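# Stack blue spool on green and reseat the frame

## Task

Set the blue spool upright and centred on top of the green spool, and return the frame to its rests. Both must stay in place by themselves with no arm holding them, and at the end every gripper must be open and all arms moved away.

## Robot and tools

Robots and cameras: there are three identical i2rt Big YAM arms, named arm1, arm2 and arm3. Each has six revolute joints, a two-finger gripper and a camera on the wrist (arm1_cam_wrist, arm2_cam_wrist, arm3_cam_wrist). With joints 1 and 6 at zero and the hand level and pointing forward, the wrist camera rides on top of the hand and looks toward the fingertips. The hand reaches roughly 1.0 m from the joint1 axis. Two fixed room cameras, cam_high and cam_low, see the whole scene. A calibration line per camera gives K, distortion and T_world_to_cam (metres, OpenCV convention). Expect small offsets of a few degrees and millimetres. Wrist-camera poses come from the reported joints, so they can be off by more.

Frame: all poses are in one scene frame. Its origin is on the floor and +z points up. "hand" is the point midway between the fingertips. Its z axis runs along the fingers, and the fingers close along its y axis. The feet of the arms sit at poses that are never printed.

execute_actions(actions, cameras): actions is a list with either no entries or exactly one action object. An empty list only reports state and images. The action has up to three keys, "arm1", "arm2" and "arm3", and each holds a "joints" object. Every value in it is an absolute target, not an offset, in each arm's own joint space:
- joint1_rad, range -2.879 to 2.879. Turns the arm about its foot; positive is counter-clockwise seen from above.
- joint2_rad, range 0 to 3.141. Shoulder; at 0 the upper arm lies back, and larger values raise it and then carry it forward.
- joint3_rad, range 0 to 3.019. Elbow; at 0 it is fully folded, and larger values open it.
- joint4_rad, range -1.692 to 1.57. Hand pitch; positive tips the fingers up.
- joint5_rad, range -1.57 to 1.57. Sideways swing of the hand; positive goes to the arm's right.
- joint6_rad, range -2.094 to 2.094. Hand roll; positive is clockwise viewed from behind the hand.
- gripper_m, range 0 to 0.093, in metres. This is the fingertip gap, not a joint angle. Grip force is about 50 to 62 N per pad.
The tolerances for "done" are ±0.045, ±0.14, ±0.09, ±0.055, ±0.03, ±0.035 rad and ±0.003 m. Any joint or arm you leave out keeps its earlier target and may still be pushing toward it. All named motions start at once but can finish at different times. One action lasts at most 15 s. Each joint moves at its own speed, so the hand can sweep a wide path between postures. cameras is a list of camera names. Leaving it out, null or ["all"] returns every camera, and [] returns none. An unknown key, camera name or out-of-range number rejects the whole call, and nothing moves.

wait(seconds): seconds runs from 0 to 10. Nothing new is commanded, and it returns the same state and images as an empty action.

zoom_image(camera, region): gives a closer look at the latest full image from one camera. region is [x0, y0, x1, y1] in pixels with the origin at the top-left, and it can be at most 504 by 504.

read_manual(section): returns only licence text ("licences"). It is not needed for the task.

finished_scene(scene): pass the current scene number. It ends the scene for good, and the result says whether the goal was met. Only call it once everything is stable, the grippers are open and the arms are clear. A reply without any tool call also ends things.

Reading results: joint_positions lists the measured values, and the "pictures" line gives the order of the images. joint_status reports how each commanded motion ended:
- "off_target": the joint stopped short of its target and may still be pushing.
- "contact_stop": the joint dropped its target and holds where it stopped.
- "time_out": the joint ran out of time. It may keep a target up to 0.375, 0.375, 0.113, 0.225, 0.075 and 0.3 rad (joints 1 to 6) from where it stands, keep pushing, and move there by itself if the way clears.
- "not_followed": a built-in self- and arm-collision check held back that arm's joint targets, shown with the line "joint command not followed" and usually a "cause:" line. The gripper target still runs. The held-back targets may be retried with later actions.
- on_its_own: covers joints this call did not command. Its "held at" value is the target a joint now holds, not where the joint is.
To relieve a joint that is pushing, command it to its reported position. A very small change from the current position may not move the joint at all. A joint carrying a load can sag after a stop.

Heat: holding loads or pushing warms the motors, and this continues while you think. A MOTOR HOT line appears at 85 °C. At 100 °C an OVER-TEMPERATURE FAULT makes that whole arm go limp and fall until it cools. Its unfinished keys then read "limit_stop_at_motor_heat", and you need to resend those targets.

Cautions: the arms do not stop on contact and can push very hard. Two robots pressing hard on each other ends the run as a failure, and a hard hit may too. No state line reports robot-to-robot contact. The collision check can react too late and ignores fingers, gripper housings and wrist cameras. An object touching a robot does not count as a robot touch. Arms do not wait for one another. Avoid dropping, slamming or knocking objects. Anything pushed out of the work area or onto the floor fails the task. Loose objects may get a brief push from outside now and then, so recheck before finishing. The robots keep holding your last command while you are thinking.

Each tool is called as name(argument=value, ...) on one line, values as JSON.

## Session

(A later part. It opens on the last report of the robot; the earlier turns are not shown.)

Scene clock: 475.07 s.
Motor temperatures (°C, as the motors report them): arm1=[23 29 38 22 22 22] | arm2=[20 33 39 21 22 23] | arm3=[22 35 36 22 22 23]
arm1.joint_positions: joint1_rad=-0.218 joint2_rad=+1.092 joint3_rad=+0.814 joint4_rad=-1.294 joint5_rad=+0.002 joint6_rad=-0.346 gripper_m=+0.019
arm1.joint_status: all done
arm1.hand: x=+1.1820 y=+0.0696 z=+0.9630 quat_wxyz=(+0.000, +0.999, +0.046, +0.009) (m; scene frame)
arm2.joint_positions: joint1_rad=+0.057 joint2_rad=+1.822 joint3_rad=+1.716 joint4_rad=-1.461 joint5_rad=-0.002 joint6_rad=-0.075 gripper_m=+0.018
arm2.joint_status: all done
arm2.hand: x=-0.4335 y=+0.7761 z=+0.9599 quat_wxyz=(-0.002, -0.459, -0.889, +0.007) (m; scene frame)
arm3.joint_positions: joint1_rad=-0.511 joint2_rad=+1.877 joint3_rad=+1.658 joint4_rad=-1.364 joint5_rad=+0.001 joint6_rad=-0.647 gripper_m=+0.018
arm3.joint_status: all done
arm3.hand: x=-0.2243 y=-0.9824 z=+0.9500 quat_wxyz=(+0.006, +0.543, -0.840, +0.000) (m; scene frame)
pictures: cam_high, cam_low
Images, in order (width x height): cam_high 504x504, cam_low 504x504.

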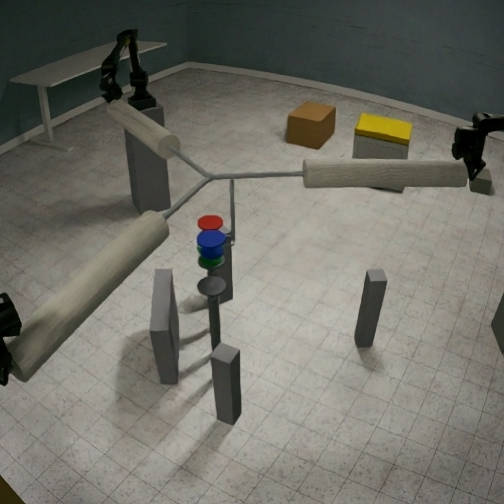

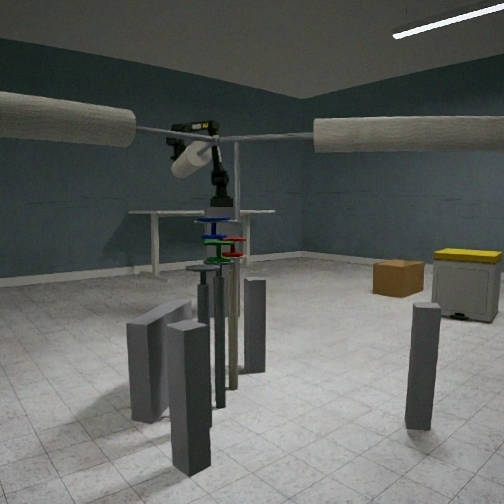

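execute_actions(actions=[{"arm1":{"joints":{"joint1_rad":-0.042,"joint2_rad":1.192,"joint3_rad":0.977,"joint4_rad":-1.275,"joint6_rad":-0.159}},"arm2":{"joints":{"joint1_rad":-0.051,"joint2_rad":1.848,"joint3_rad":1.829,"joint4_rad":-1.497,"joint6_rad":-0.186}},"arm3":{"joints":{"joint1_rad":-0.539,"joint2_rad":1.687,"joint3_rad":1.442,"joint4_rad":-1.284,"joint6_rad":-0.676}}}], cameras=["cam_high","cam_low"])

zoom_image(camera="cam_low", region=[190, 210, 250, 270])

zoom_image(camera="cam_high", region=[180, 210, 240, 270])

Scene clock: 491.07 s.
Motor temperatures (°C, as the motors report them): arm1=[23 29 41 22 22 22] | arm2=[20 33 40 21 22 23] | arm3=[22 34 34 22 22 23]
arm1.joint_positions: joint1_rad=-0.052 joint2_rad=+1.211 joint3_rad=+0.911 joint4_rad=-1.264 joint5_rad=+0.001 joint6_rad=-0.179 gripper_m=+0.019
arm1.joint_status: all done
arm1.hand: x=+1.1304 y=+0.0283 z=+0.9650 quat_wxyz=(+0.000, +0.999, +0.046, +0.005) (m; scene frame)
arm2.joint_positions: joint1_rad=-0.054 joint2_rad=+1.865 joint3_rad=+1.764 joint4_rad=-1.478 joint5_rad=-0.003 joint6_rad=-0.186 gripper_m=+0.018
arm2.joint_status: all done
arm2.hand: x=-0.4839 y=+0.7360 z=+0.9552 quat_wxyz=(+0.003, -0.459, -0.888, +0.002) (m; scene frame)
arm3.joint_positions: joint1_rad=-0.530 joint2_rad=+1.710 joint3_rad=+1.427 joint4_rad=-1.297 joint5_rad=+0.001 joint6_rad=-0.663 gripper_m=+0.018
arm3.joint_status: all done
arm3.hand: x=-0.2760 y=-1.0220 z=+0.9511 quat_wxyz=(+0.005, +0.541, -0.841, +0.000) (m; scene frame)
pictures: cam_high, cam_low
Images, in order (width x height): cam_high 504x504, cam_low 504x504.

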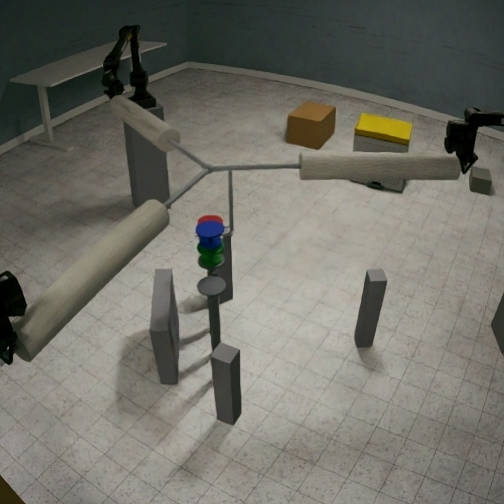

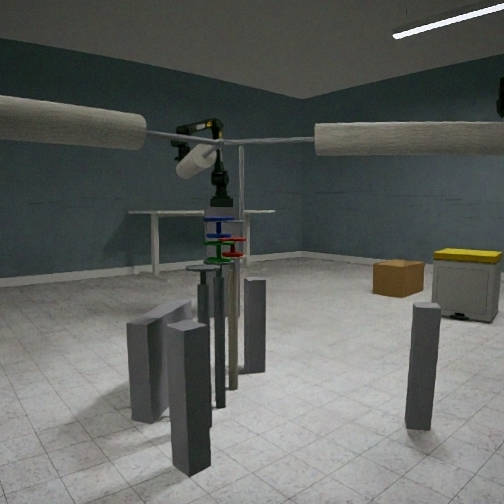

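Region (190, 210, 250, 270) of cam_low's 504x504 image, scaled by 8.400, with more detail than that image has.

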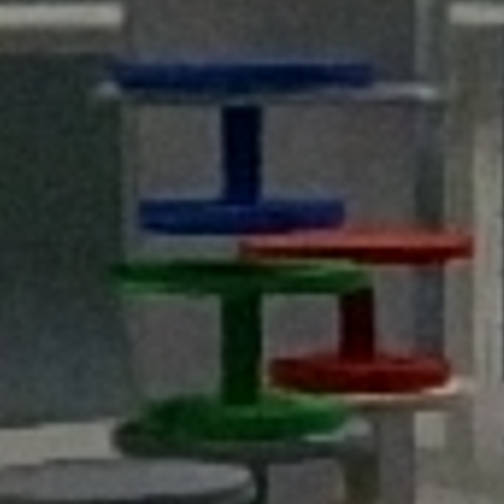

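Region (180, 210, 240, 270) of cam_high's 504x504 image, scaled by 8.400, with more detail than that image has.

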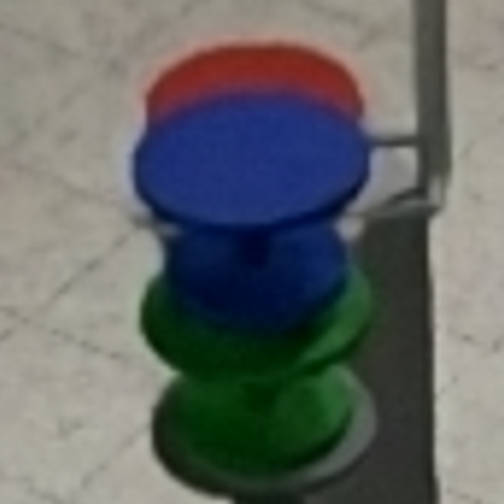

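execute_actions(actions=[{"arm1":{"joints":{"joint2_rad":1.204,"joint3_rad":0.899,"joint4_rad":-1.234}},"arm2":{"joints":{"joint2_rad":1.851,"joint3_rad":1.749,"joint4_rad":-1.450}},"arm3":{"joints":{"joint2_rad":1.703,"joint3_rad":1.420,"joint4_rad":-1.259}}}], cameras=["cam_high","cam_low"])

zoom_image(camera="cam_low", region=[190, 210, 250, 270])

zoom_image(camera="cam_high", region=[180, 210, 240, 270])

Scene clock: 518.10 s.
Motor temperatures (°C, as the motors report them): arm1=[23 29 42 22 22 22] | arm2=[20 34 41 20 22 23] | arm3=[22 33 33 22 22 23]
arm1.joint_positions: joint1_rad=-0.049 joint2_rad=+1.212 joint3_rad=+0.894 joint4_rad=-1.240 joint5_rad=-0.002 joint6_rad=-0.176 gripper_m=+0.019
arm1.joint_status: all done
arm1.hand: x=+1.1304 y=+0.0268 z=+0.9583 quat_wxyz=(+0.001, +0.999, +0.046, +0.002) (m; scene frame)
arm2.joint_positions: joint1_rad=-0.053 joint2_rad=+1.865 joint3_rad=+1.745 joint4_rad=-1.453 joint5_rad=-0.001 joint6_rad=-0.186 gripper_m=+0.018
arm2.joint_status: all done
arm2.hand: x=-0.4831 y=+0.7350 z=+0.9482 quat_wxyz=(+0.000, -0.459, -0.889, +0.005) (m; scene frame)
arm3.joint_positions: joint1_rad=-0.530 joint2_rad=+1.718 joint3_rad=+1.406 joint4_rad=-1.269 joint5_rad=+0.003 joint6_rad=-0.663 gripper_m=+0.018
arm3.joint_status: all done
arm3.hand: x=-0.2762 y=-1.0224 z=+0.9396 quat_wxyz=(+0.005, +0.541, -0.841, +0.001) (m; scene frame)
pictures: cam_high, cam_low
Images, in order (width x height): cam_high 504x504, cam_low 504x504.

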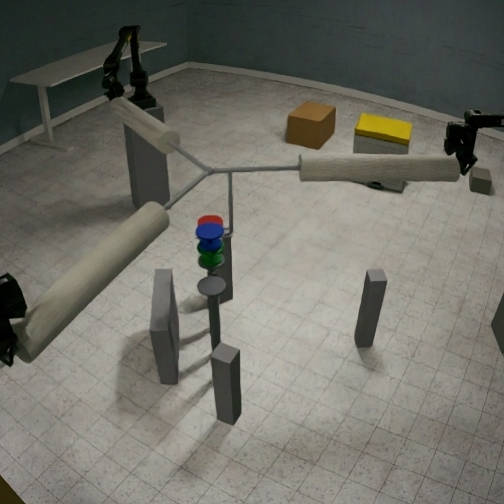

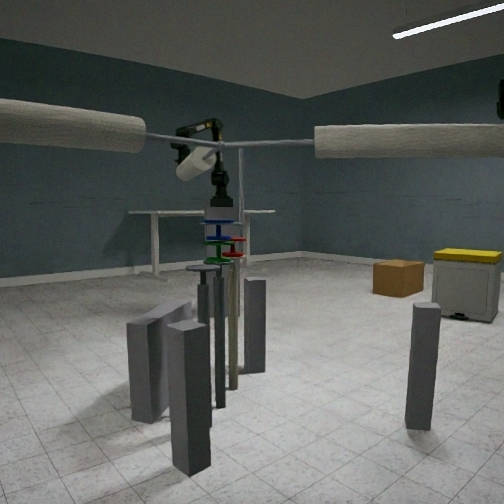

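Region (190, 210, 250, 270) of cam_low's 504x504 image, scaled by 8.400, with more detail than that image has.

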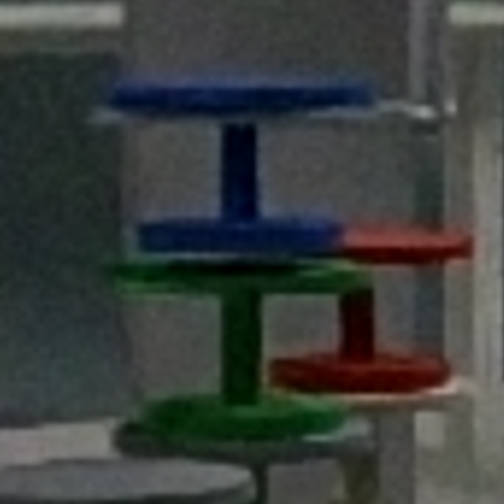

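Region (180, 210, 240, 270) of cam_high's 504x504 image, scaled by 8.400, with more detail than that image has.

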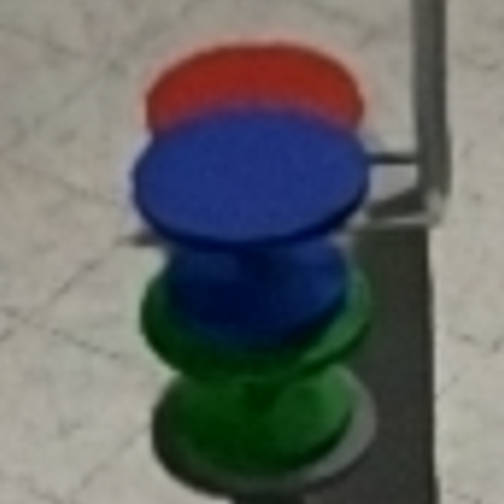

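execute_actions(actions=[{"arm1":{"joints":{"joint2_rad":1.224,"joint3_rad":0.847,"joint4_rad":-1.154}},"arm2":{"joints":{"joint2_rad":1.862,"joint3_rad":1.692,"joint4_rad":-1.380}},"arm3":{"joints":{"joint2_rad":1.723,"joint3_rad":1.371,"joint4_rad":-1.189}}}], cameras=["cam_high","cam_low"])

zoom_image(camera="cam_low", region=[190, 210, 250, 270])

zoom_image(camera="cam_high", region=[180, 210, 240, 270])

Scene clock: 525.40 s.
Motor temperatures (°C, as the motors report them): arm1=[23 28 40 22 22 22] | arm2=[20 34 39 20 22 23] | arm3=[22 33 33 22 22 23]
arm1.joint_positions: joint1_rad=-0.049 joint2_rad=+1.238 joint3_rad=+0.844 joint4_rad=-1.158 joint5_rad=-0.002 joint6_rad=-0.176 gripper_m=+0.019
arm1.joint_status: all done
arm1.hand: x=+1.1296 y=+0.0269 z=+0.9329 quat_wxyz=(+0.001, +0.999, +0.046, -0.001) (m; scene frame)
arm2.joint_positions: joint1_rad=-0.053 joint2_rad=+1.877 joint3_rad=+1.688 joint4_rad=-1.383 joint5_rad=-0.002 joint6_rad=-0.186 gripper_m=+0.018
arm2.joint_status: all done
arm2.hand: x=-0.4832 y=+0.7347 z=+0.9199 quat_wxyz=(+0.000, -0.459, -0.889, +0.005) (m; scene frame)
arm3.joint_positions: joint1_rad=-0.531 joint2_rad=+1.745 joint3_rad=+1.360 joint4_rad=-1.195 joint5_rad=+0.003 joint6_rad=-0.663 gripper_m=+0.018
arm3.joint_status: all done
arm3.hand: x=-0.2758 y=-1.0226 z=+0.9102 quat_wxyz=(+0.004, +0.541, -0.841, +0.001) (m; scene frame)
pictures: cam_high, cam_low
Images, in order (width x height): cam_high 504x504, cam_low 504x504.

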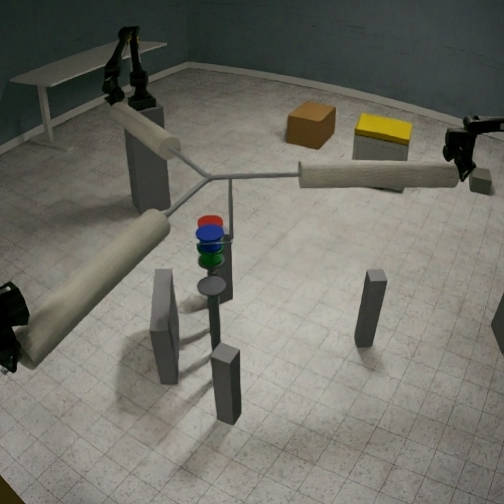

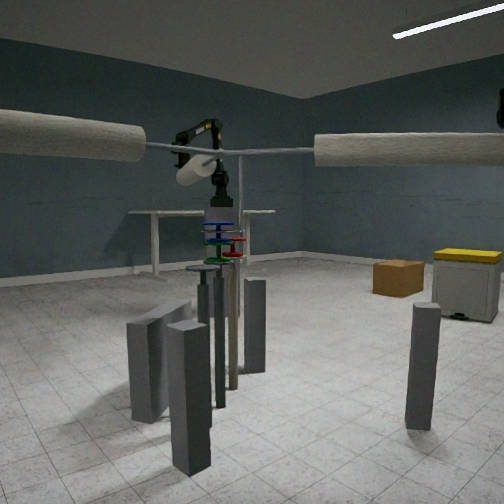

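Region (190, 210, 250, 270) of cam_low's 504x504 image, scaled by 8.400, with more detail than that image has.

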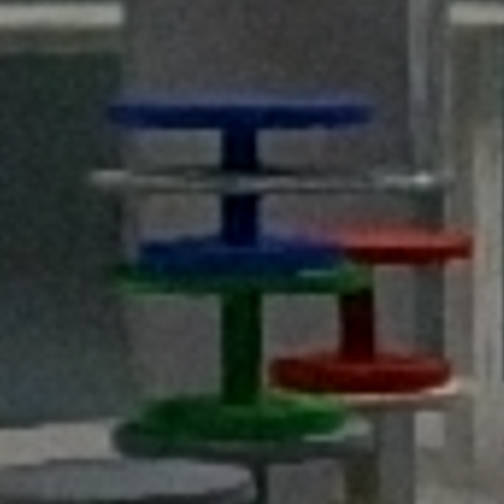

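Region (180, 210, 240, 270) of cam_high's 504x504 image, scaled by 8.400, with more detail than that image has.

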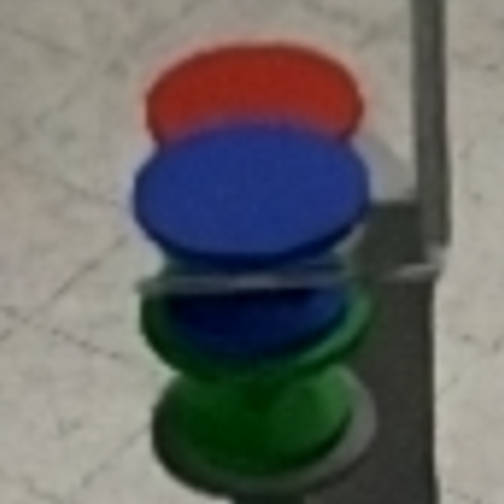

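execute_actions(actions=[{"arm1":{"joints":{"joint1_rad":-0.181,"joint2_rad":1.352,"joint3_rad":1.029,"joint4_rad":-1.158,"joint6_rad":-0.318}},"arm2":{"joints":{"joint1_rad":-0.080,"joint2_rad":1.695,"joint3_rad":1.467,"joint4_rad":-1.310,"joint6_rad":-0.214}},"arm3":{"joints":{"joint1_rad":-0.400,"joint2_rad":1.706,"joint3_rad":1.354,"joint6_rad":-0.523}}}], cameras=["cam_high","cam_low"])

zoom_image(camera="cam_low", region=[190, 205, 290, 275])

zoom_image(camera="cam_high", region=[180, 205, 280, 275])

Scene clock: 543.63 s.
Motor temperatures (°C, as the motors report them): arm1=[23 28 37 22 22 22] | arm2=[20 34 36 20 22 23] | arm3=[22 33 32 22 22 23]
arm1.joint_positions: joint1_rad=-0.177 joint2_rad=+1.371 joint3_rad=+0.957 joint4_rad=-1.152 joint5_rad=+0.001 joint6_rad=-0.301 gripper_m=+0.019
arm1.joint_status: all done
arm1.hand: x=+1.0921 y=+0.0774 z=+0.9298 quat_wxyz=(-0.001, +0.999, +0.045, +0.006) (m; scene frame)
arm2.joint_positions: joint1_rad=-0.073 joint2_rad=+1.708 joint3_rad=+1.457 joint4_rad=-1.317 joint5_rad=-0.003 joint6_rad=-0.203 gripper_m=+0.018
arm2.joint_status: all done
arm2.hand: x=-0.5189 y=+0.7889 z=+0.9221 quat_wxyz=(-0.002, -0.460, -0.888, +0.006) (m; scene frame)
arm3.joint_positions: joint1_rad=-0.394 joint2_rad=+1.744 joint3_rad=+1.341 joint4_rad=-1.188 joint5_rad=+0.003 joint6_rad=-0.526 gripper_m=+0.018
arm3.joint_status: all done
arm3.hand: x=-0.3165 y=-0.9671 z=+0.9036 quat_wxyz=(+0.010, +0.541, -0.841, +0.002) (m; scene frame)
pictures: cam_high, cam_low
Images, in order (width x height): cam_high 504x504, cam_low 504x504.

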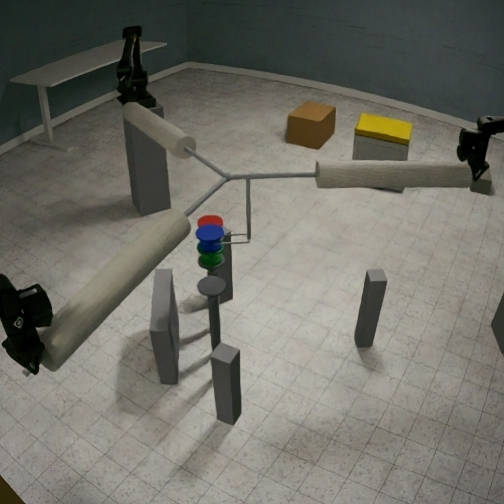

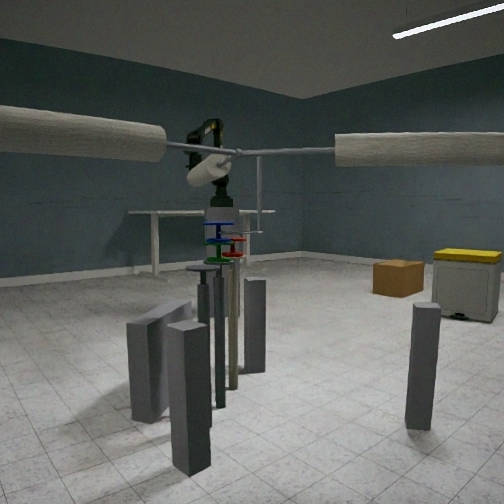

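Region (190, 205, 290, 275) of cam_low's 504x504 image, scaled by 5.040, with more detail than that image has; it fills the top 353 rows of this view, and the rest is white.

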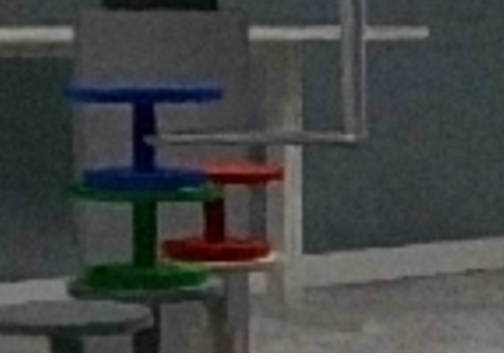

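Region (180, 205, 280, 275) of cam_high's 504x504 image, scaled by 5.040, with more detail than that image has; it fills the top 353 rows of this view, and the rest is white.

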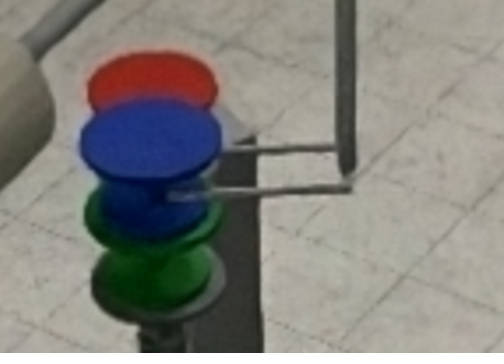

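execute_actions(actions=[{"arm1":{"joints":{"joint1_rad":-0.313,"joint2_rad":1.532,"joint3_rad":1.210,"joint4_rad":-1.160,"joint6_rad":-0.450}},"arm2":{"joints":{"joint1_rad":-0.127,"joint2_rad":1.502,"joint3_rad":1.208,"joint4_rad":-1.244,"joint6_rad":-0.263}},"arm3":{"joints":{"joint1_rad":-0.235,"joint4_rad":-1.158,"joint6_rad":-0.359}}}], cameras=["cam_high","cam_low"])

zoom_image(camera="cam_low", region=[190, 205, 290, 275])

Scene clock: 559.40 s.
Motor temperatures (°C, as the motors report them): arm1=[23 29 41 22 22 22] | arm2=[20 34 36 21 22 23] | arm3=[22 33 32 22 22 23]
arm1.joint_positions: joint1_rad=-0.306 joint2_rad=+1.555 joint3_rad=+1.141 joint4_rad=-1.153 joint5_rad=+0.000 joint6_rad=-0.433 gripper_m=+0.019
arm1.joint_status: all done
arm1.hand: x=+1.0389 y=+0.1459 z=+0.9238 quat_wxyz=(+0.000, +0.999, +0.046, +0.006) (m; scene frame)
arm2.joint_positions: joint1_rad=-0.129 joint2_rad=+1.509 joint3_rad=+1.201 joint4_rad=-1.257 joint5_rad=+0.000 joint6_rad=-0.262 gripper_m=+0.018
arm2.joint_status: all done
arm2.hand: x=-0.5739 y=+0.8530 z=+0.9165 quat_wxyz=(-0.002, -0.458, -0.889, +0.008) (m; scene frame)
arm3.joint_positions: joint1_rad=-0.227 joint2_rad=+1.744 joint3_rad=+1.340 joint4_rad=-1.171 joint5_rad=+0.003 joint6_rad=-0.359 gripper_m=+0.018
arm3.joint_status: all done
arm3.hand: x=-0.3677 y=-0.9001 z=+0.9032 quat_wxyz=(+0.002, +0.541, -0.841, +0.002) (m; scene frame)
pictures: cam_high, cam_low
Images, in order (width x height): cam_high 504x504, cam_low 504x504.

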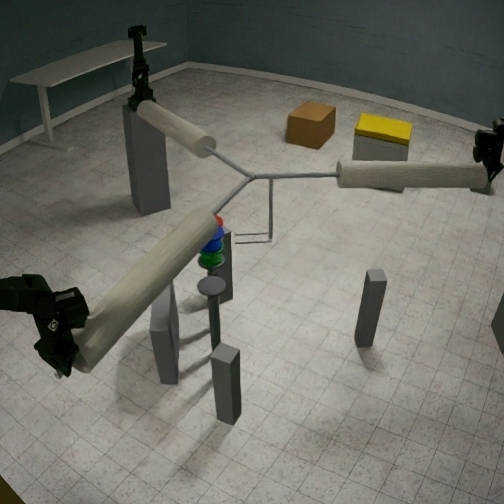

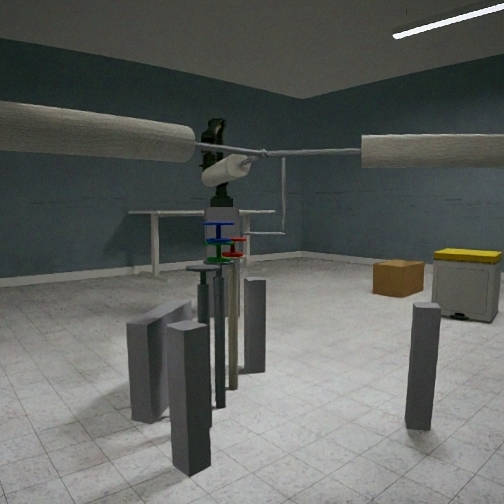

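Region (190, 205, 290, 275) of cam_low's 504x504 image, scaled by 5.040, with more detail than that image has; it fills the top 353 rows of this view, and the rest is white.

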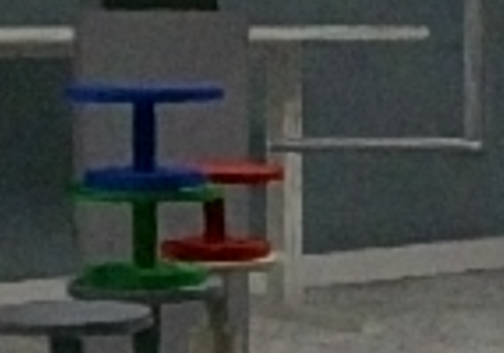

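execute_actions(actions=[{"arm1":{"joints":{"joint1_rad":-0.388,"joint2_rad":1.802,"joint3_rad":1.257,"joint4_rad":-0.941,"joint6_rad":-0.523}},"arm2":{"joints":{"joint1_rad":-0.169,"joint2_rad":1.462,"joint3_rad":0.871,"joint4_rad":-0.937,"joint6_rad":-0.304}},"arm3":{"joints":{"joint1_rad":-0.109,"joint2_rad":1.885,"joint3_rad":1.291,"joint4_rad":-0.941,"joint6_rad":-0.234}}}], cameras=["cam_high"])

Scene clock: 570.90 s.
Motor temperatures (°C, as the motors report them): arm1=[23 29 42 22 22 22] | arm2=[20 33 35 21 22 23] | arm3=[22 33 32 22 22 23]
arm1.joint_positions: joint1_rad=-0.378 joint2_rad=+1.847 joint3_rad=+1.195 joint4_rad=-0.926 joint5_rad=+0.001 joint6_rad=-0.504 gripper_m=+0.019
arm1.joint_status: all done
arm1.hand: x=+0.9995 y=+0.1980 z=+0.8110 quat_wxyz=(+0.002, +0.999, +0.046, +0.012) (m; scene frame)
arm2.joint_positions: joint1_rad=-0.170 joint2_rad=+1.482 joint3_rad=+0.867 joint4_rad=-0.948 joint5_rad=+0.000 joint6_rad=-0.306 gripper_m=+0.018
arm2.joint_status: all done
arm2.hand: x=-0.6106 y=+0.9045 z=+0.8129 quat_wxyz=(-0.003, -0.457, -0.889, +0.009) (m; scene frame)
arm3.joint_positions: joint1_rad=-0.105 joint2_rad=+1.924 joint3_rad=+1.281 joint4_rad=-0.941 joint5_rad=-0.002 joint6_rad=-0.238 gripper_m=+0.018
arm3.joint_status: all done
arm3.hand: x=-0.4050 y=-0.8474 z=+0.7948 quat_wxyz=(+0.007, +0.541, -0.841, +0.001) (m; scene frame)
pictures: cam_high
Images, in order (width x height): cam_high 504x504.

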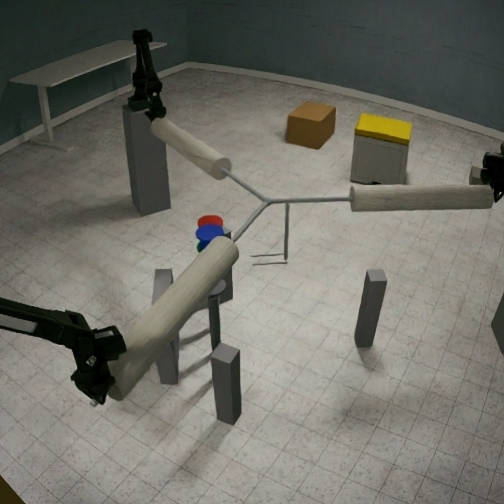

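execute_actions(actions=[], cameras=["cam_high", "cam_low"])

Scene clock: 585.83 s.
Motor temperatures (°C, as the motors report them): arm1=[23 31 42 22 22 22] | arm2=[20 32 34 21 22 23] | arm3=[22 34 31 22 22 23]
arm1.joint_positions: joint1_rad=-0.378 joint2_rad=+1.847 joint3_rad=+1.195 joint4_rad=-0.926 joint5_rad=+0.001 joint6_rad=-0.504 gripper_m=+0.019
arm1.joint_status: all done
arm1.hand: x=+0.9995 y=+0.1980 z=+0.8110 quat_wxyz=(+0.002, +0.999, +0.046, +0.012) (m; scene frame)
arm2.joint_positions: joint1_rad=-0.170 joint2_rad=+1.482 joint3_rad=+0.867 joint4_rad=-0.948 joint5_rad=+0.000 joint6_rad=-0.306 gripper_m=+0.018
arm2.joint_status: all done
arm2.hand: x=-0.6106 y=+0.9045 z=+0.8129 quat_wxyz=(-0.003, -0.457, -0.889, +0.009) (m; scene frame)
arm3.joint_positions: joint1_rad=-0.105 joint2_rad=+1.924 joint3_rad=+1.281 joint4_rad=-0.941 joint5_rad=-0.002 joint6_rad=-0.238 gripper_m=+0.018
arm3.joint_status: all done
arm3.hand: x=-0.4050 y=-0.8474 z=+0.7948 quat_wxyz=(+0.007, +0.541, -0.841, +0.001) (m; scene frame)
pictures: cam_high, cam_low
Images, in order (width x height): cam_high 504x504, cam_low 504x504.

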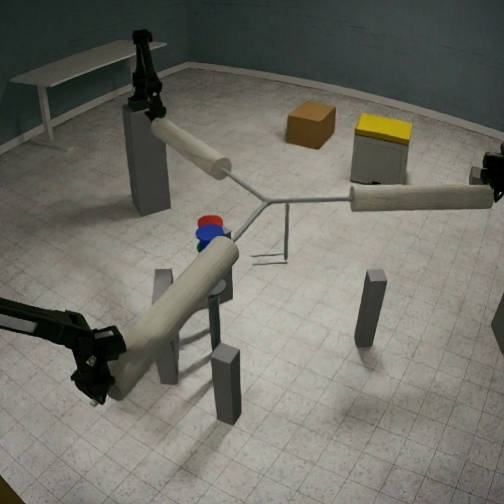

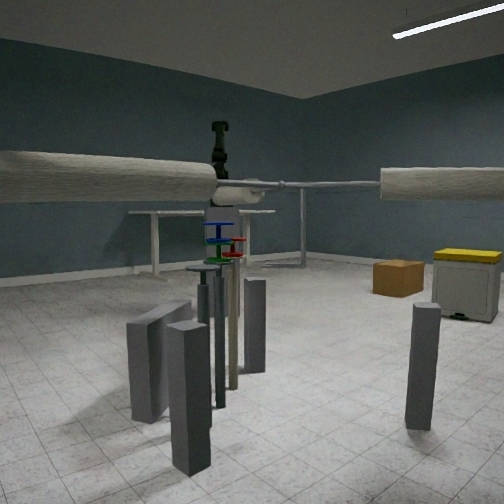

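execute_actions(actions=[{"arm1":{"joints":{"joint1_rad":-0.427,"joint2_rad":1.975,"joint3_rad":1.363,"joint4_rad":-0.868,"joint5_rad":0,"joint6_rad":-0.561,"gripper_m":0.0}},"arm2":{"joints":{"joint1_rad":-0.208,"joint2_rad":1.50,"joint3_rad":0.692,"joint4_rad":-0.724,"joint5_rad":0,"joint6_rad":-0.342,"gripper_m":0.0}},"arm3":{"joints":{"joint1_rad":-0.03,"joint2_rad":2.01,"joint3_rad":1.35,"joint4_rad":-0.83,"joint5_rad":0,"joint6_rad":-0.155,"gripper_m":0.0}}}], cameras=["cam_high", "cam_low"])

Scene clock: 599.47 s.
Motor temperatures (°C, as the motors report them): arm1=[23 32 42 22 22 22] | arm2=[20 32 34 21 22 23] | arm3=[22 34 31 22 22 23]
arm1.joint_positions: joint1_rad=-0.423 joint2_rad=+2.011 joint3_rad=+1.300 joint4_rad=-0.864 joint5_rad=+0.000 joint6_rad=-0.549 gripper_m=+0.019
arm1.joint_status: gripper_m off_target (ended at +0.019, target +0.000); the others done
arm1.hand: x=+0.9728 y=+0.2362 z=+0.7614 quat_wxyz=(+0.001, +0.999, +0.046, +0.010) (m; scene frame)
arm2.joint_positions: joint1_rad=-0.210 joint2_rad=+1.509 joint3_rad=+0.684 joint4_rad=-0.738 joint5_rad=+0.002 joint6_rad=-0.341 gripper_m=+0.018
arm2.joint_status: gripper_m off_target (ended at +0.018, target +0.000); the others done
arm2.hand: x=-0.6368 y=+0.9406 z=+0.7513 quat_wxyz=(-0.002, -0.459, -0.888, +0.010) (m; scene frame)
arm3.joint_positions: joint1_rad=-0.025 joint2_rad=+2.044 joint3_rad=+1.300 joint4_rad=-0.834 joint5_rad=+0.000 joint6_rad=-0.155 gripper_m=+0.018
arm3.joint_status: gripper_m off_target (ended at +0.018, target +0.000); the others done
arm3.hand: x=-0.4295 y=-0.8104 z=+0.7398 quat_wxyz=(+0.003, +0.540, -0.842, +0.001) (m; scene frame)
pictures: cam_high, cam_low
Images, in order (width x height): cam_high 504x504, cam_low 504x504.

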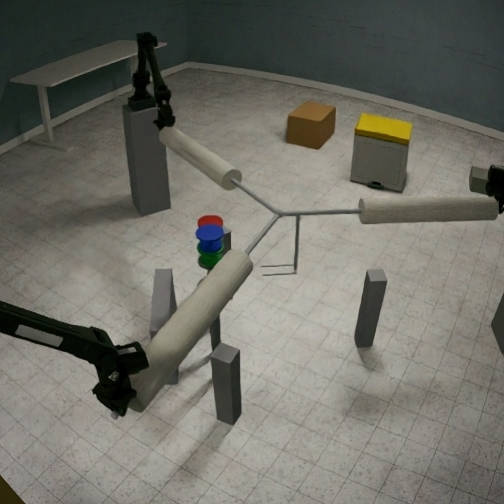

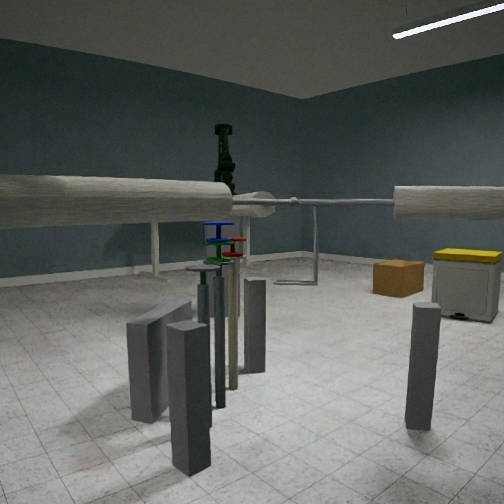

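execute_actions(actions=[{"arm1":{"joints":{"joint1_rad":-0.411,"joint2_rad":2.177,"joint3_rad":1.36,"joint4_rad":-0.663,"joint5_rad":0,"joint6_rad":-0.527,"gripper_m":0.0}},"arm2":{"joints":{"joint1_rad":-0.2,"joint2_rad":1.825,"joint3_rad":0.644,"joint4_rad":-0.345,"joint5_rad":0,"joint6_rad":-0.33,"gripper_m":0.0}},"arm3":{"joints":{"joint1_rad":-0.03,"joint2_rad":2.197,"joint3_rad":1.34,"joint4_rad":-0.632,"joint5_rad":0,"joint6_rad":-0.155,"gripper_m":0.0}}}], cameras=["cam_high", "cam_low"])

Scene clock: 607.73 s.
Motor temperatures (°C, as the motors report them): arm1=[23 33 41 22 22 22] | arm2=[20 31 33 21 22 23] | arm3=[22 34 32 22 22 23]
arm1.joint_positions: joint1_rad=-0.412 joint2_rad=+2.224 joint3_rad=+1.305 joint4_rad=-0.659 joint5_rad=+0.002 joint6_rad=-0.538 gripper_m=+0.019
arm1.joint_status: gripper_m off_target (ended at +0.019, target +0.000); the others done
arm1.hand: x=+0.9697 y=+0.2323 z=+0.6525 quat_wxyz=(+0.001, +0.999, +0.045, +0.012) (m; scene frame)
arm2.joint_positions: joint1_rad=-0.205 joint2_rad=+1.843 joint3_rad=+0.639 joint4_rad=-0.363 joint5_rad=+0.000 joint6_rad=-0.338 gripper_m=+0.018
arm2.joint_status: gripper_m off_target (ended at +0.018, target +0.000); the others done
arm2.hand: x=-0.6357 y=+0.9398 z=+0.6399 quat_wxyz=(-0.001, -0.458, -0.889, +0.008) (m; scene frame)
arm3.joint_positions: joint1_rad=-0.024 joint2_rad=+2.245 joint3_rad=+1.300 joint4_rad=-0.640 joint5_rad=-0.003 joint6_rad=-0.155 gripper_m=+0.018
arm3.joint_status: gripper_m off_target (ended at +0.018, target +0.000); the others done
arm3.hand: x=-0.4320 y=-0.8118 z=+0.6362 quat_wxyz=(+0.007, +0.540, -0.841, +0.001) (m; scene frame)
pictures: cam_high, cam_low
Images, in order (width x height): cam_high 504x504, cam_low 504x504.

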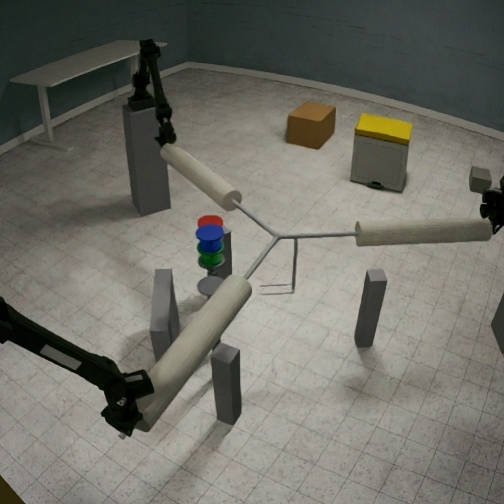

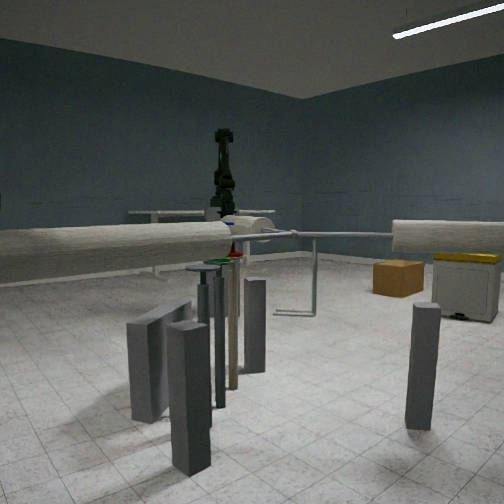

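execute_actions(actions=[{"arm1":{"joints":{"joint1_rad":-0.416,"joint2_rad":2.395,"joint3_rad":1.42,"joint4_rad":-0.504,"joint5_rad":0,"joint6_rad":-0.53,"gripper_m":0.0}},"arm2":{"joints":{"joint1_rad":-0.194,"joint2_rad":2.168,"joint3_rad":0.715,"joint4_rad":-0.055,"joint5_rad":0,"joint6_rad":-0.324,"gripper_m":0.0}},"arm3":{"joints":{"joint1_rad":-0.03,"joint2_rad":2.421,"joint3_rad":1.407,"joint4_rad":-0.467,"joint5_rad":0,"joint6_rad":-0.155,"gripper_m":0.0}}}], cameras=["cam_high", "cam_low"])

Scene clock: 615.73 s.
Motor temperatures (°C, as the motors report them): arm1=[23 34 40 22 22 22] | arm2=[20 32 32 21 22 23] | arm3=[22 35 32 22 22 23]
arm1.joint_positions: joint1_rad=-0.413 joint2_rad=+2.439 joint3_rad=+1.373 joint4_rad=-0.506 joint5_rad=-0.001 joint6_rad=-0.540 gripper_m=+0.019
arm1.joint_status: gripper_m off_target (ended at +0.019, target +0.000); the others done
arm1.hand: x=+0.9685 y=+0.2336 z=+0.5551 quat_wxyz=(+0.001, +0.999, +0.046, +0.009) (m; scene frame)
arm2.joint_positions: joint1_rad=-0.201 joint2_rad=+2.187 joint3_rad=+0.696 joint4_rad=-0.075 joint5_rad=+0.001 joint6_rad=-0.334 gripper_m=+0.018
arm2.joint_status: gripper_m off_target (ended at +0.018, target +0.000); the others done
arm2.hand: x=-0.6352 y=+0.9386 z=+0.5387 quat_wxyz=(-0.001, -0.458, -0.889, +0.008) (m; scene frame)
arm3.joint_positions: joint1_rad=-0.029 joint2_rad=+2.467 joint3_rad=+1.368 joint4_rad=-0.478 joint5_rad=+0.000 joint6_rad=-0.155 gripper_m=+0.018
arm3.joint_status: gripper_m off_target (ended at +0.018, target +0.000); the others done
arm3.hand: x=-0.4295 y=-0.8134 z=+0.5351 quat_wxyz=(+0.003, +0.539, -0.842, +0.001) (m; scene frame)
pictures: cam_high, cam_low
Images, in order (width x height): cam_high 504x504, cam_low 504x504.

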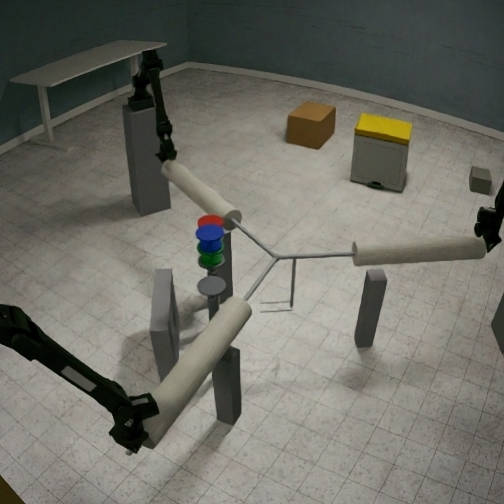

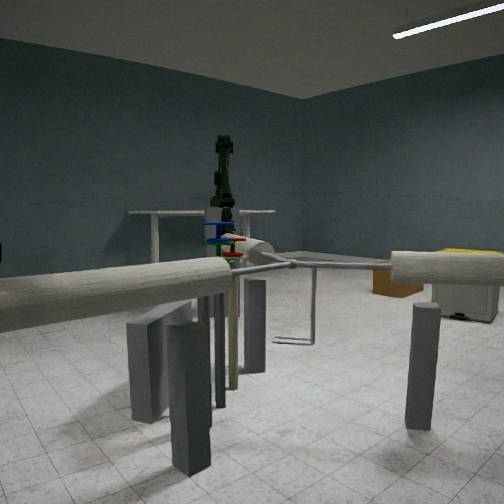

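execute_actions(actions=[{"arm1":{"joints":{"joint1_rad":-0.416,"joint2_rad":2.563,"joint3_rad":1.506,"joint4_rad":-0.423,"joint5_rad":0,"joint6_rad":-0.53,"gripper_m":0.0}},"arm2":{"joints":{"joint1_rad":-0.192,"joint2_rad":2.398,"joint3_rad":0.788,"joint4_rad":0.093,"joint5_rad":0,"joint6_rad":-0.322,"gripper_m":0.0}},"arm3":{"joints":{"joint1_rad":-0.024,"joint2_rad":2.59,"joint3_rad":1.501,"joint4_rad":-0.403,"joint5_rad":0,"joint6_rad":-0.155,"gripper_m":0.0}}}], cameras=["cam_high", "cam_low"])

Scene clock: 625.23 s.
Motor temperatures (°C, as the motors report them): arm1=[23 35 38 22 22 22] | arm2=[20 32 31 21 22 23] | arm3=[22 35 31 22 22 23]
arm1.joint_positions: joint1_rad=-0.415 joint2_rad=+2.602 joint3_rad=+1.463 joint4_rad=-0.428 joint5_rad=-0.001 joint6_rad=-0.541 gripper_m=+0.019
arm1.joint_status: gripper_m off_target (ended at +0.019, target +0.000); the others done
arm1.hand: x=+0.9674 y=+0.2362 z=+0.4858 quat_wxyz=(+0.000, +0.999, +0.045, +0.006) (m; scene frame)
arm2.joint_positions: joint1_rad=-0.199 joint2_rad=+2.418 joint3_rad=+0.779 joint4_rad=+0.074 joint5_rad=+0.001 joint6_rad=-0.332 gripper_m=+0.018
arm2.joint_status: gripper_m off_target (ended at +0.018, target +0.000); the others done
arm2.hand: x=-0.6351 y=+0.9392 z=+0.4686 quat_wxyz=(-0.002, -0.458, -0.889, +0.009) (m; scene frame)
arm3.joint_positions: joint1_rad=-0.029 joint2_rad=+2.629 joint3_rad=+1.464 joint4_rad=-0.416 joint5_rad=+0.001 joint6_rad=-0.156 gripper_m=+0.018
arm3.joint_status: gripper_m off_target (ended at +0.018, target +0.000); the others done
arm3.hand: x=-0.4286 y=-0.8123 z=+0.4678 quat_wxyz=(+0.004, +0.539, -0.842, +0.003) (m; scene frame)
pictures: cam_high, cam_low
Images, in order (width x height): cam_high 504x504, cam_low 504x504.

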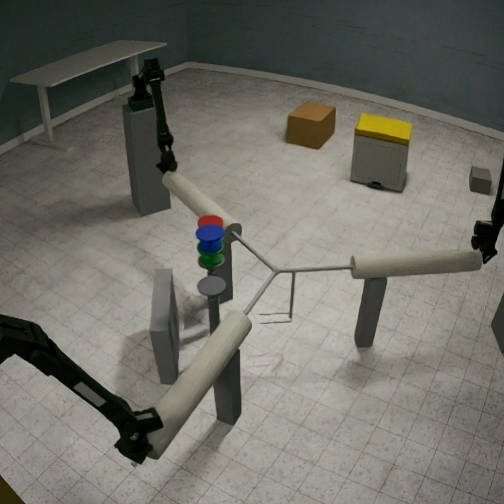

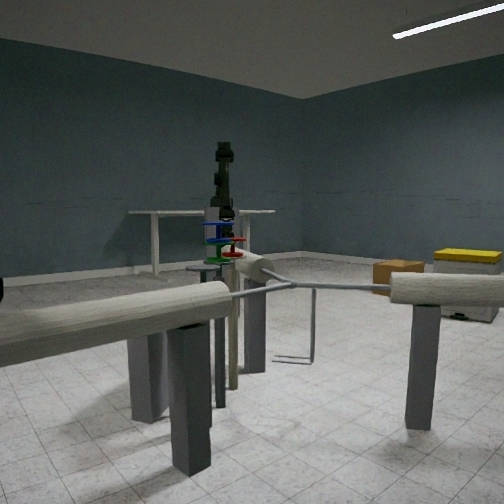

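execute_actions(actions=[{"arm1":{"joints":{"joint1_rad":-0.415,"joint2_rad":2.6,"joint3_rad":1.47,"joint4_rad":-0.428,"joint5_rad":0,"joint6_rad":-0.541,"gripper_m":0.0}},"arm2":{"joints":{"joint1_rad":-0.199,"joint2_rad":2.415,"joint3_rad":0.779,"joint4_rad":0.074,"joint5_rad":0,"joint6_rad":-0.332,"gripper_m":0.0}},"arm3":{"joints":{"joint1_rad":-0.028,"joint2_rad":2.628,"joint3_rad":1.47,"joint4_rad":-0.416,"joint5_rad":0,"joint6_rad":-0.156,"gripper_m":0.0}}}], cameras=["cam_low"])

Scene clock: 627.90 s.
Motor temperatures (°C, as the motors report them): arm1=[23 35 38 22 22 22] | arm2=[20 32 31 21 22 23] | arm3=[22 35 31 22 22 23]
arm1.joint_positions: joint1_rad=-0.415 joint2_rad=+2.604 joint3_rad=+1.463 joint4_rad=-0.428 joint5_rad=-0.001 joint6_rad=-0.541 gripper_m=+0.019
arm1.joint_status: gripper_m off_target (ended at +0.019, target +0.000); the others done
arm1.hand: x=+0.9682 y=+0.2358 z=+0.4848 quat_wxyz=(+0.001, +0.999, +0.045, +0.007) (m; scene frame)
arm2.joint_positions: joint1_rad=-0.199 joint2_rad=+2.418 joint3_rad=+0.779 joint4_rad=+0.074 joint5_rad=+0.001 joint6_rad=-0.332 gripper_m=+0.018
arm2.joint_status: gripper_m off_target (ended at +0.018, target +0.000); the others done
arm2.hand: x=-0.6352 y=+0.9396 z=+0.4686 quat_wxyz=(-0.002, -0.458, -0.889, +0.009) (m; scene frame)
arm3.joint_positions: joint1_rad=-0.029 joint2_rad=+2.630 joint3_rad=+1.464 joint4_rad=-0.416 joint5_rad=+0.001 joint6_rad=-0.156 gripper_m=+0.018
arm3.joint_status: gripper_m off_target (ended at +0.018, target +0.000); the others done
arm3.hand: x=-0.4290 y=-0.8129 z=+0.4670 quat_wxyz=(+0.005, +0.539, -0.842, +0.003) (m; scene frame)
pictures: cam_low
Images, in order (width x height): cam_low 504x504.

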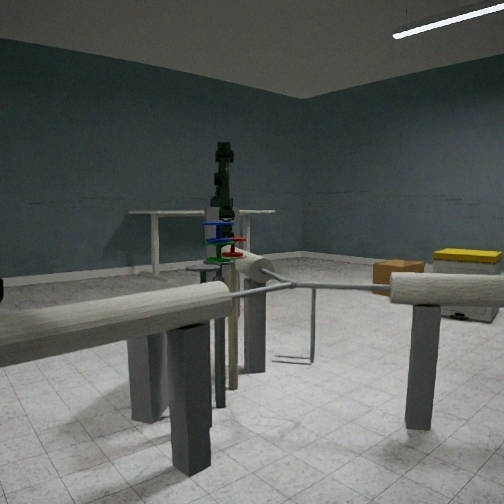

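execute_actions(actions=[{"arm1":{"joints":{"gripper_m":0.07}},"arm2":{"joints":{"gripper_m":0.07}},"arm3":{"joints":{"gripper_m":0.07}}}], cameras=[])

execute_actions(actions=[{"arm1":{"joints":{"joint2_rad":2.40,"joint3_rad":1.365,"joint4_rad":-0.535}},"arm2":{"joints":{"joint2_rad":2.13,"joint3_rad":0.68,"joint4_rad":-0.12}},"arm3":{"joints":{"joint2_rad":2.425,"joint3_rad":1.357,"joint4_rad":-0.51}}}], cameras=["cam_high", "cam_low"])

Scene clock: 631.97 s.
Motor temperatures (°C, as the motors report them): arm1=[23 35 37 22 22 22] | arm2=[20 32 31 21 22 23] | arm3=[22 35 30 22 22 23]
arm1.joint_positions: joint1_rad=-0.415 joint2_rad=+2.604 joint3_rad=+1.463 joint4_rad=-0.428 joint5_rad=-0.001 joint6_rad=-0.541 gripper_m=+0.070
arm1.joint_status: all done
arm1.hand: x=+0.9682 y=+0.2358 z=+0.4848 quat_wxyz=(+0.001, +0.999, +0.045, +0.007) (m; scene frame)
arm2.joint_positions: joint1_rad=-0.199 joint2_rad=+2.417 joint3_rad=+0.779 joint4_rad=+0.074 joint5_rad=+0.001 joint6_rad=-0.332 gripper_m=+0.070
arm2.joint_status: all done
arm2.hand: x=-0.6352 y=+0.9395 z=+0.4687 quat_wxyz=(-0.002, -0.458, -0.889, +0.009) (m; scene frame)
arm3.joint_positions: joint1_rad=-0.029 joint2_rad=+2.630 joint3_rad=+1.464 joint4_rad=-0.416 joint5_rad=+0.001 joint6_rad=-0.156 gripper_m=+0.070
arm3.joint_status: all done
arm3.hand: x=-0.4290 y=-0.8129 z=+0.4670 quat_wxyz=(+0.005, +0.539, -0.842, +0.003) (m; scene frame)
pictures: none
No camera images: the call's "cameras" was empty. Leave "cameras" out to get every camera's image.

Scene clock: 633.23 s.
Motor temperatures (°C, as the motors report them): arm1=[23 35 37 22 22 22] | arm2=[20 32 30 21 22 23] | arm3=[22 35 30 22 22 23]
arm1.joint_positions: joint1_rad=-0.415 joint2_rad=+2.395 joint3_rad=+1.356 joint4_rad=-0.531 joint5_rad=-0.001 joint6_rad=-0.541 gripper_m=+0.070
arm1.joint_status: all done
arm1.hand: x=+0.9681 y=+0.2351 z=+0.5745 quat_wxyz=(+0.001, +0.999, +0.045, +0.008) (m; scene frame)
arm2.joint_positions: joint1_rad=-0.199 joint2_rad=+2.111 joint3_rad=+0.680 joint4_rad=-0.108 joint5_rad=+0.001 joint6_rad=-0.332 gripper_m=+0.070
arm2.joint_status: all done
arm2.hand: x=-0.6320 y=+0.9316 z=+0.5614 quat_wxyz=(-0.010, -0.458, -0.889, +0.018) (m; scene frame)
arm3.joint_positions: joint1_rad=-0.029 joint2_rad=+2.404 joint3_rad=+1.349 joint4_rad=-0.501 joint5_rad=+0.001 joint6_rad=-0.156 gripper_m=+0.070
arm3.joint_status: all done
arm3.hand: x=-0.4252 y=-0.8072 z=+0.5639 quat_wxyz=(-0.007, +0.539, -0.842, -0.002) (m; scene frame)
pictures: cam_high, cam_low
Images, in order (width x height): cam_high 504x504, cam_low 504x504.

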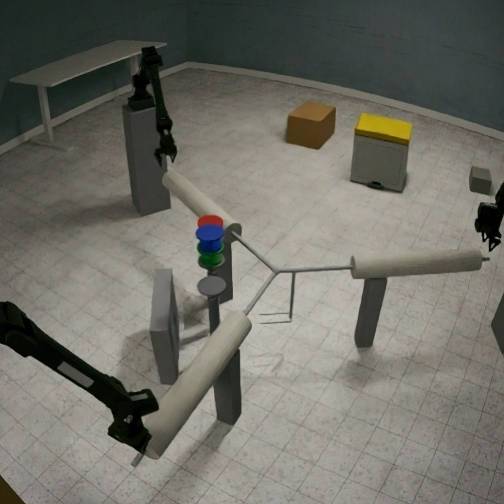

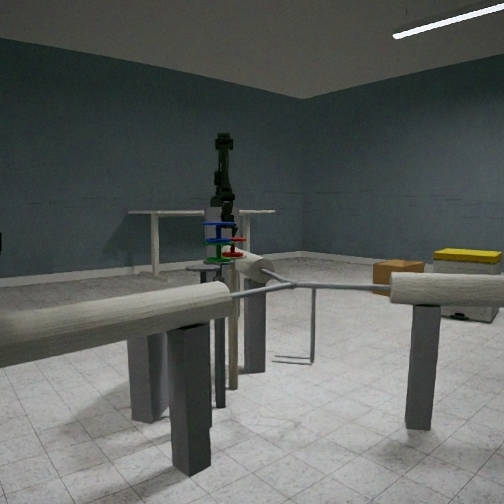

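Released and the frame stays on its rests. Backing off further.

execute_actions(actions=[{"arm1":{"joints":{"joint2_rad":1.9,"joint3_rad":1.25,"joint4_rad":-0.92}},"arm2":{"joints":{"joint2_rad":1.5,"joint3_rad":0.7,"joint4_rad":-0.76}},"arm3":{"joints":{"joint2_rad":1.92,"joint3_rad":1.25,"joint4_rad":-0.9}}}], cameras=["cam_high", "cam_low"])

zoom_image(camera="cam_low", region=[180, 205, 290, 285])

zoom_image(camera="cam_high", region=[170, 200, 260, 300])

Scene clock: 640.57 s.
Motor temperatures (°C, as the motors report them): arm1=[23 34 36 22 22 22] | arm2=[20 32 30 21 22 23] | arm3=[22 34 30 22 22 23]
arm1.joint_positions: joint1_rad=-0.415 joint2_rad=+1.889 joint3_rad=+1.235 joint4_rad=-0.911 joint5_rad=-0.001 joint6_rad=-0.541 gripper_m=+0.070
arm1.joint_status: all done
arm1.hand: x=+0.9916 y=+0.2220 z=+0.8031 quat_wxyz=(+0.000, +0.999, +0.045, +0.005) (m; scene frame)
arm2.joint_positions: joint1_rad=-0.199 joint2_rad=+1.491 joint3_rad=+0.681 joint4_rad=-0.748 joint5_rad=+0.001 joint6_rad=-0.332 gripper_m=+0.070
arm2.joint_status: all done
arm2.hand: x=-0.6335 y=+0.9429 z=+0.7561 quat_wxyz=(-0.004, -0.458, -0.889, +0.011) (m; scene frame)
arm3.joint_positions: joint1_rad=-0.029 joint2_rad=+1.910 joint3_rad=+1.241 joint4_rad=-0.887 joint5_rad=+0.001 joint6_rad=-0.156 gripper_m=+0.070
arm3.joint_status: all done
arm3.hand: x=-0.4387 y=-0.8274 z=+0.7898 quat_wxyz=(-0.007, +0.539, -0.842, -0.002) (m; scene frame)
pictures: cam_high, cam_low
Images, in order (width x height): cam_high 504x504, cam_low 504x504.

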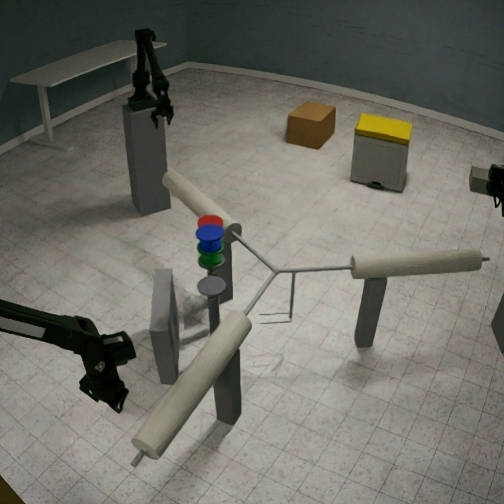

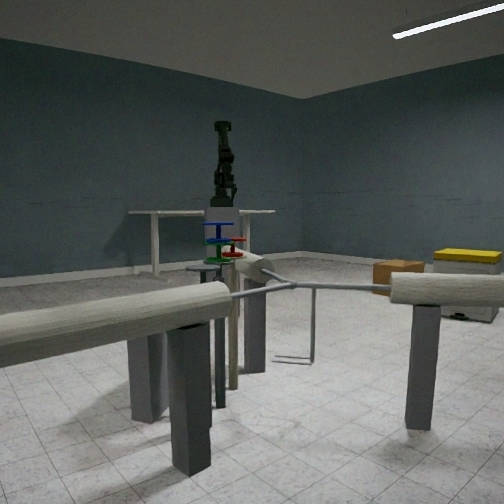

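Region (180, 205, 290, 285) of cam_low's 504x504 image, scaled by 4.582, with more detail than that image has; it fills the top 367 rows of this view, and the rest is white.

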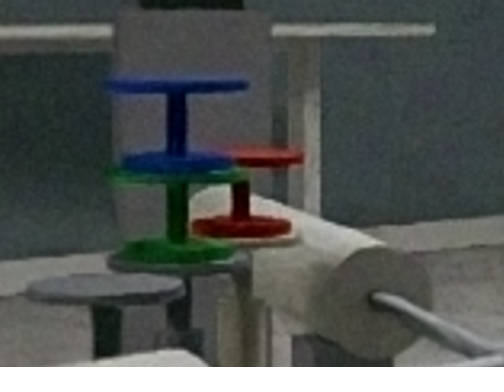

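Region (170, 200, 260, 300) of cam_high's 504x504 image, scaled by 5.040, with more detail than that image has; it fills the left 454 columns of this view, and the rest is white.

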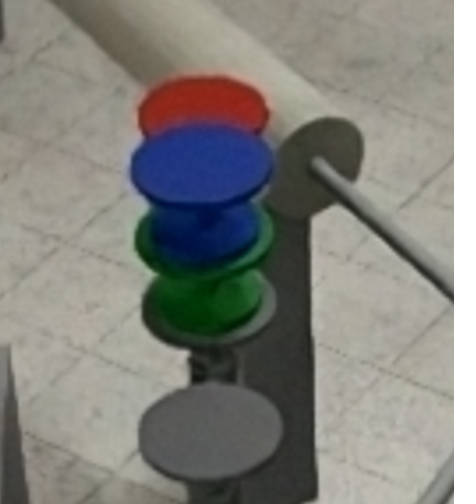

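The blue spool is centred on the green one, the frame is on its rests and the arms are clear.

finished_scene(scene=2)

The scene is finished: the task was done.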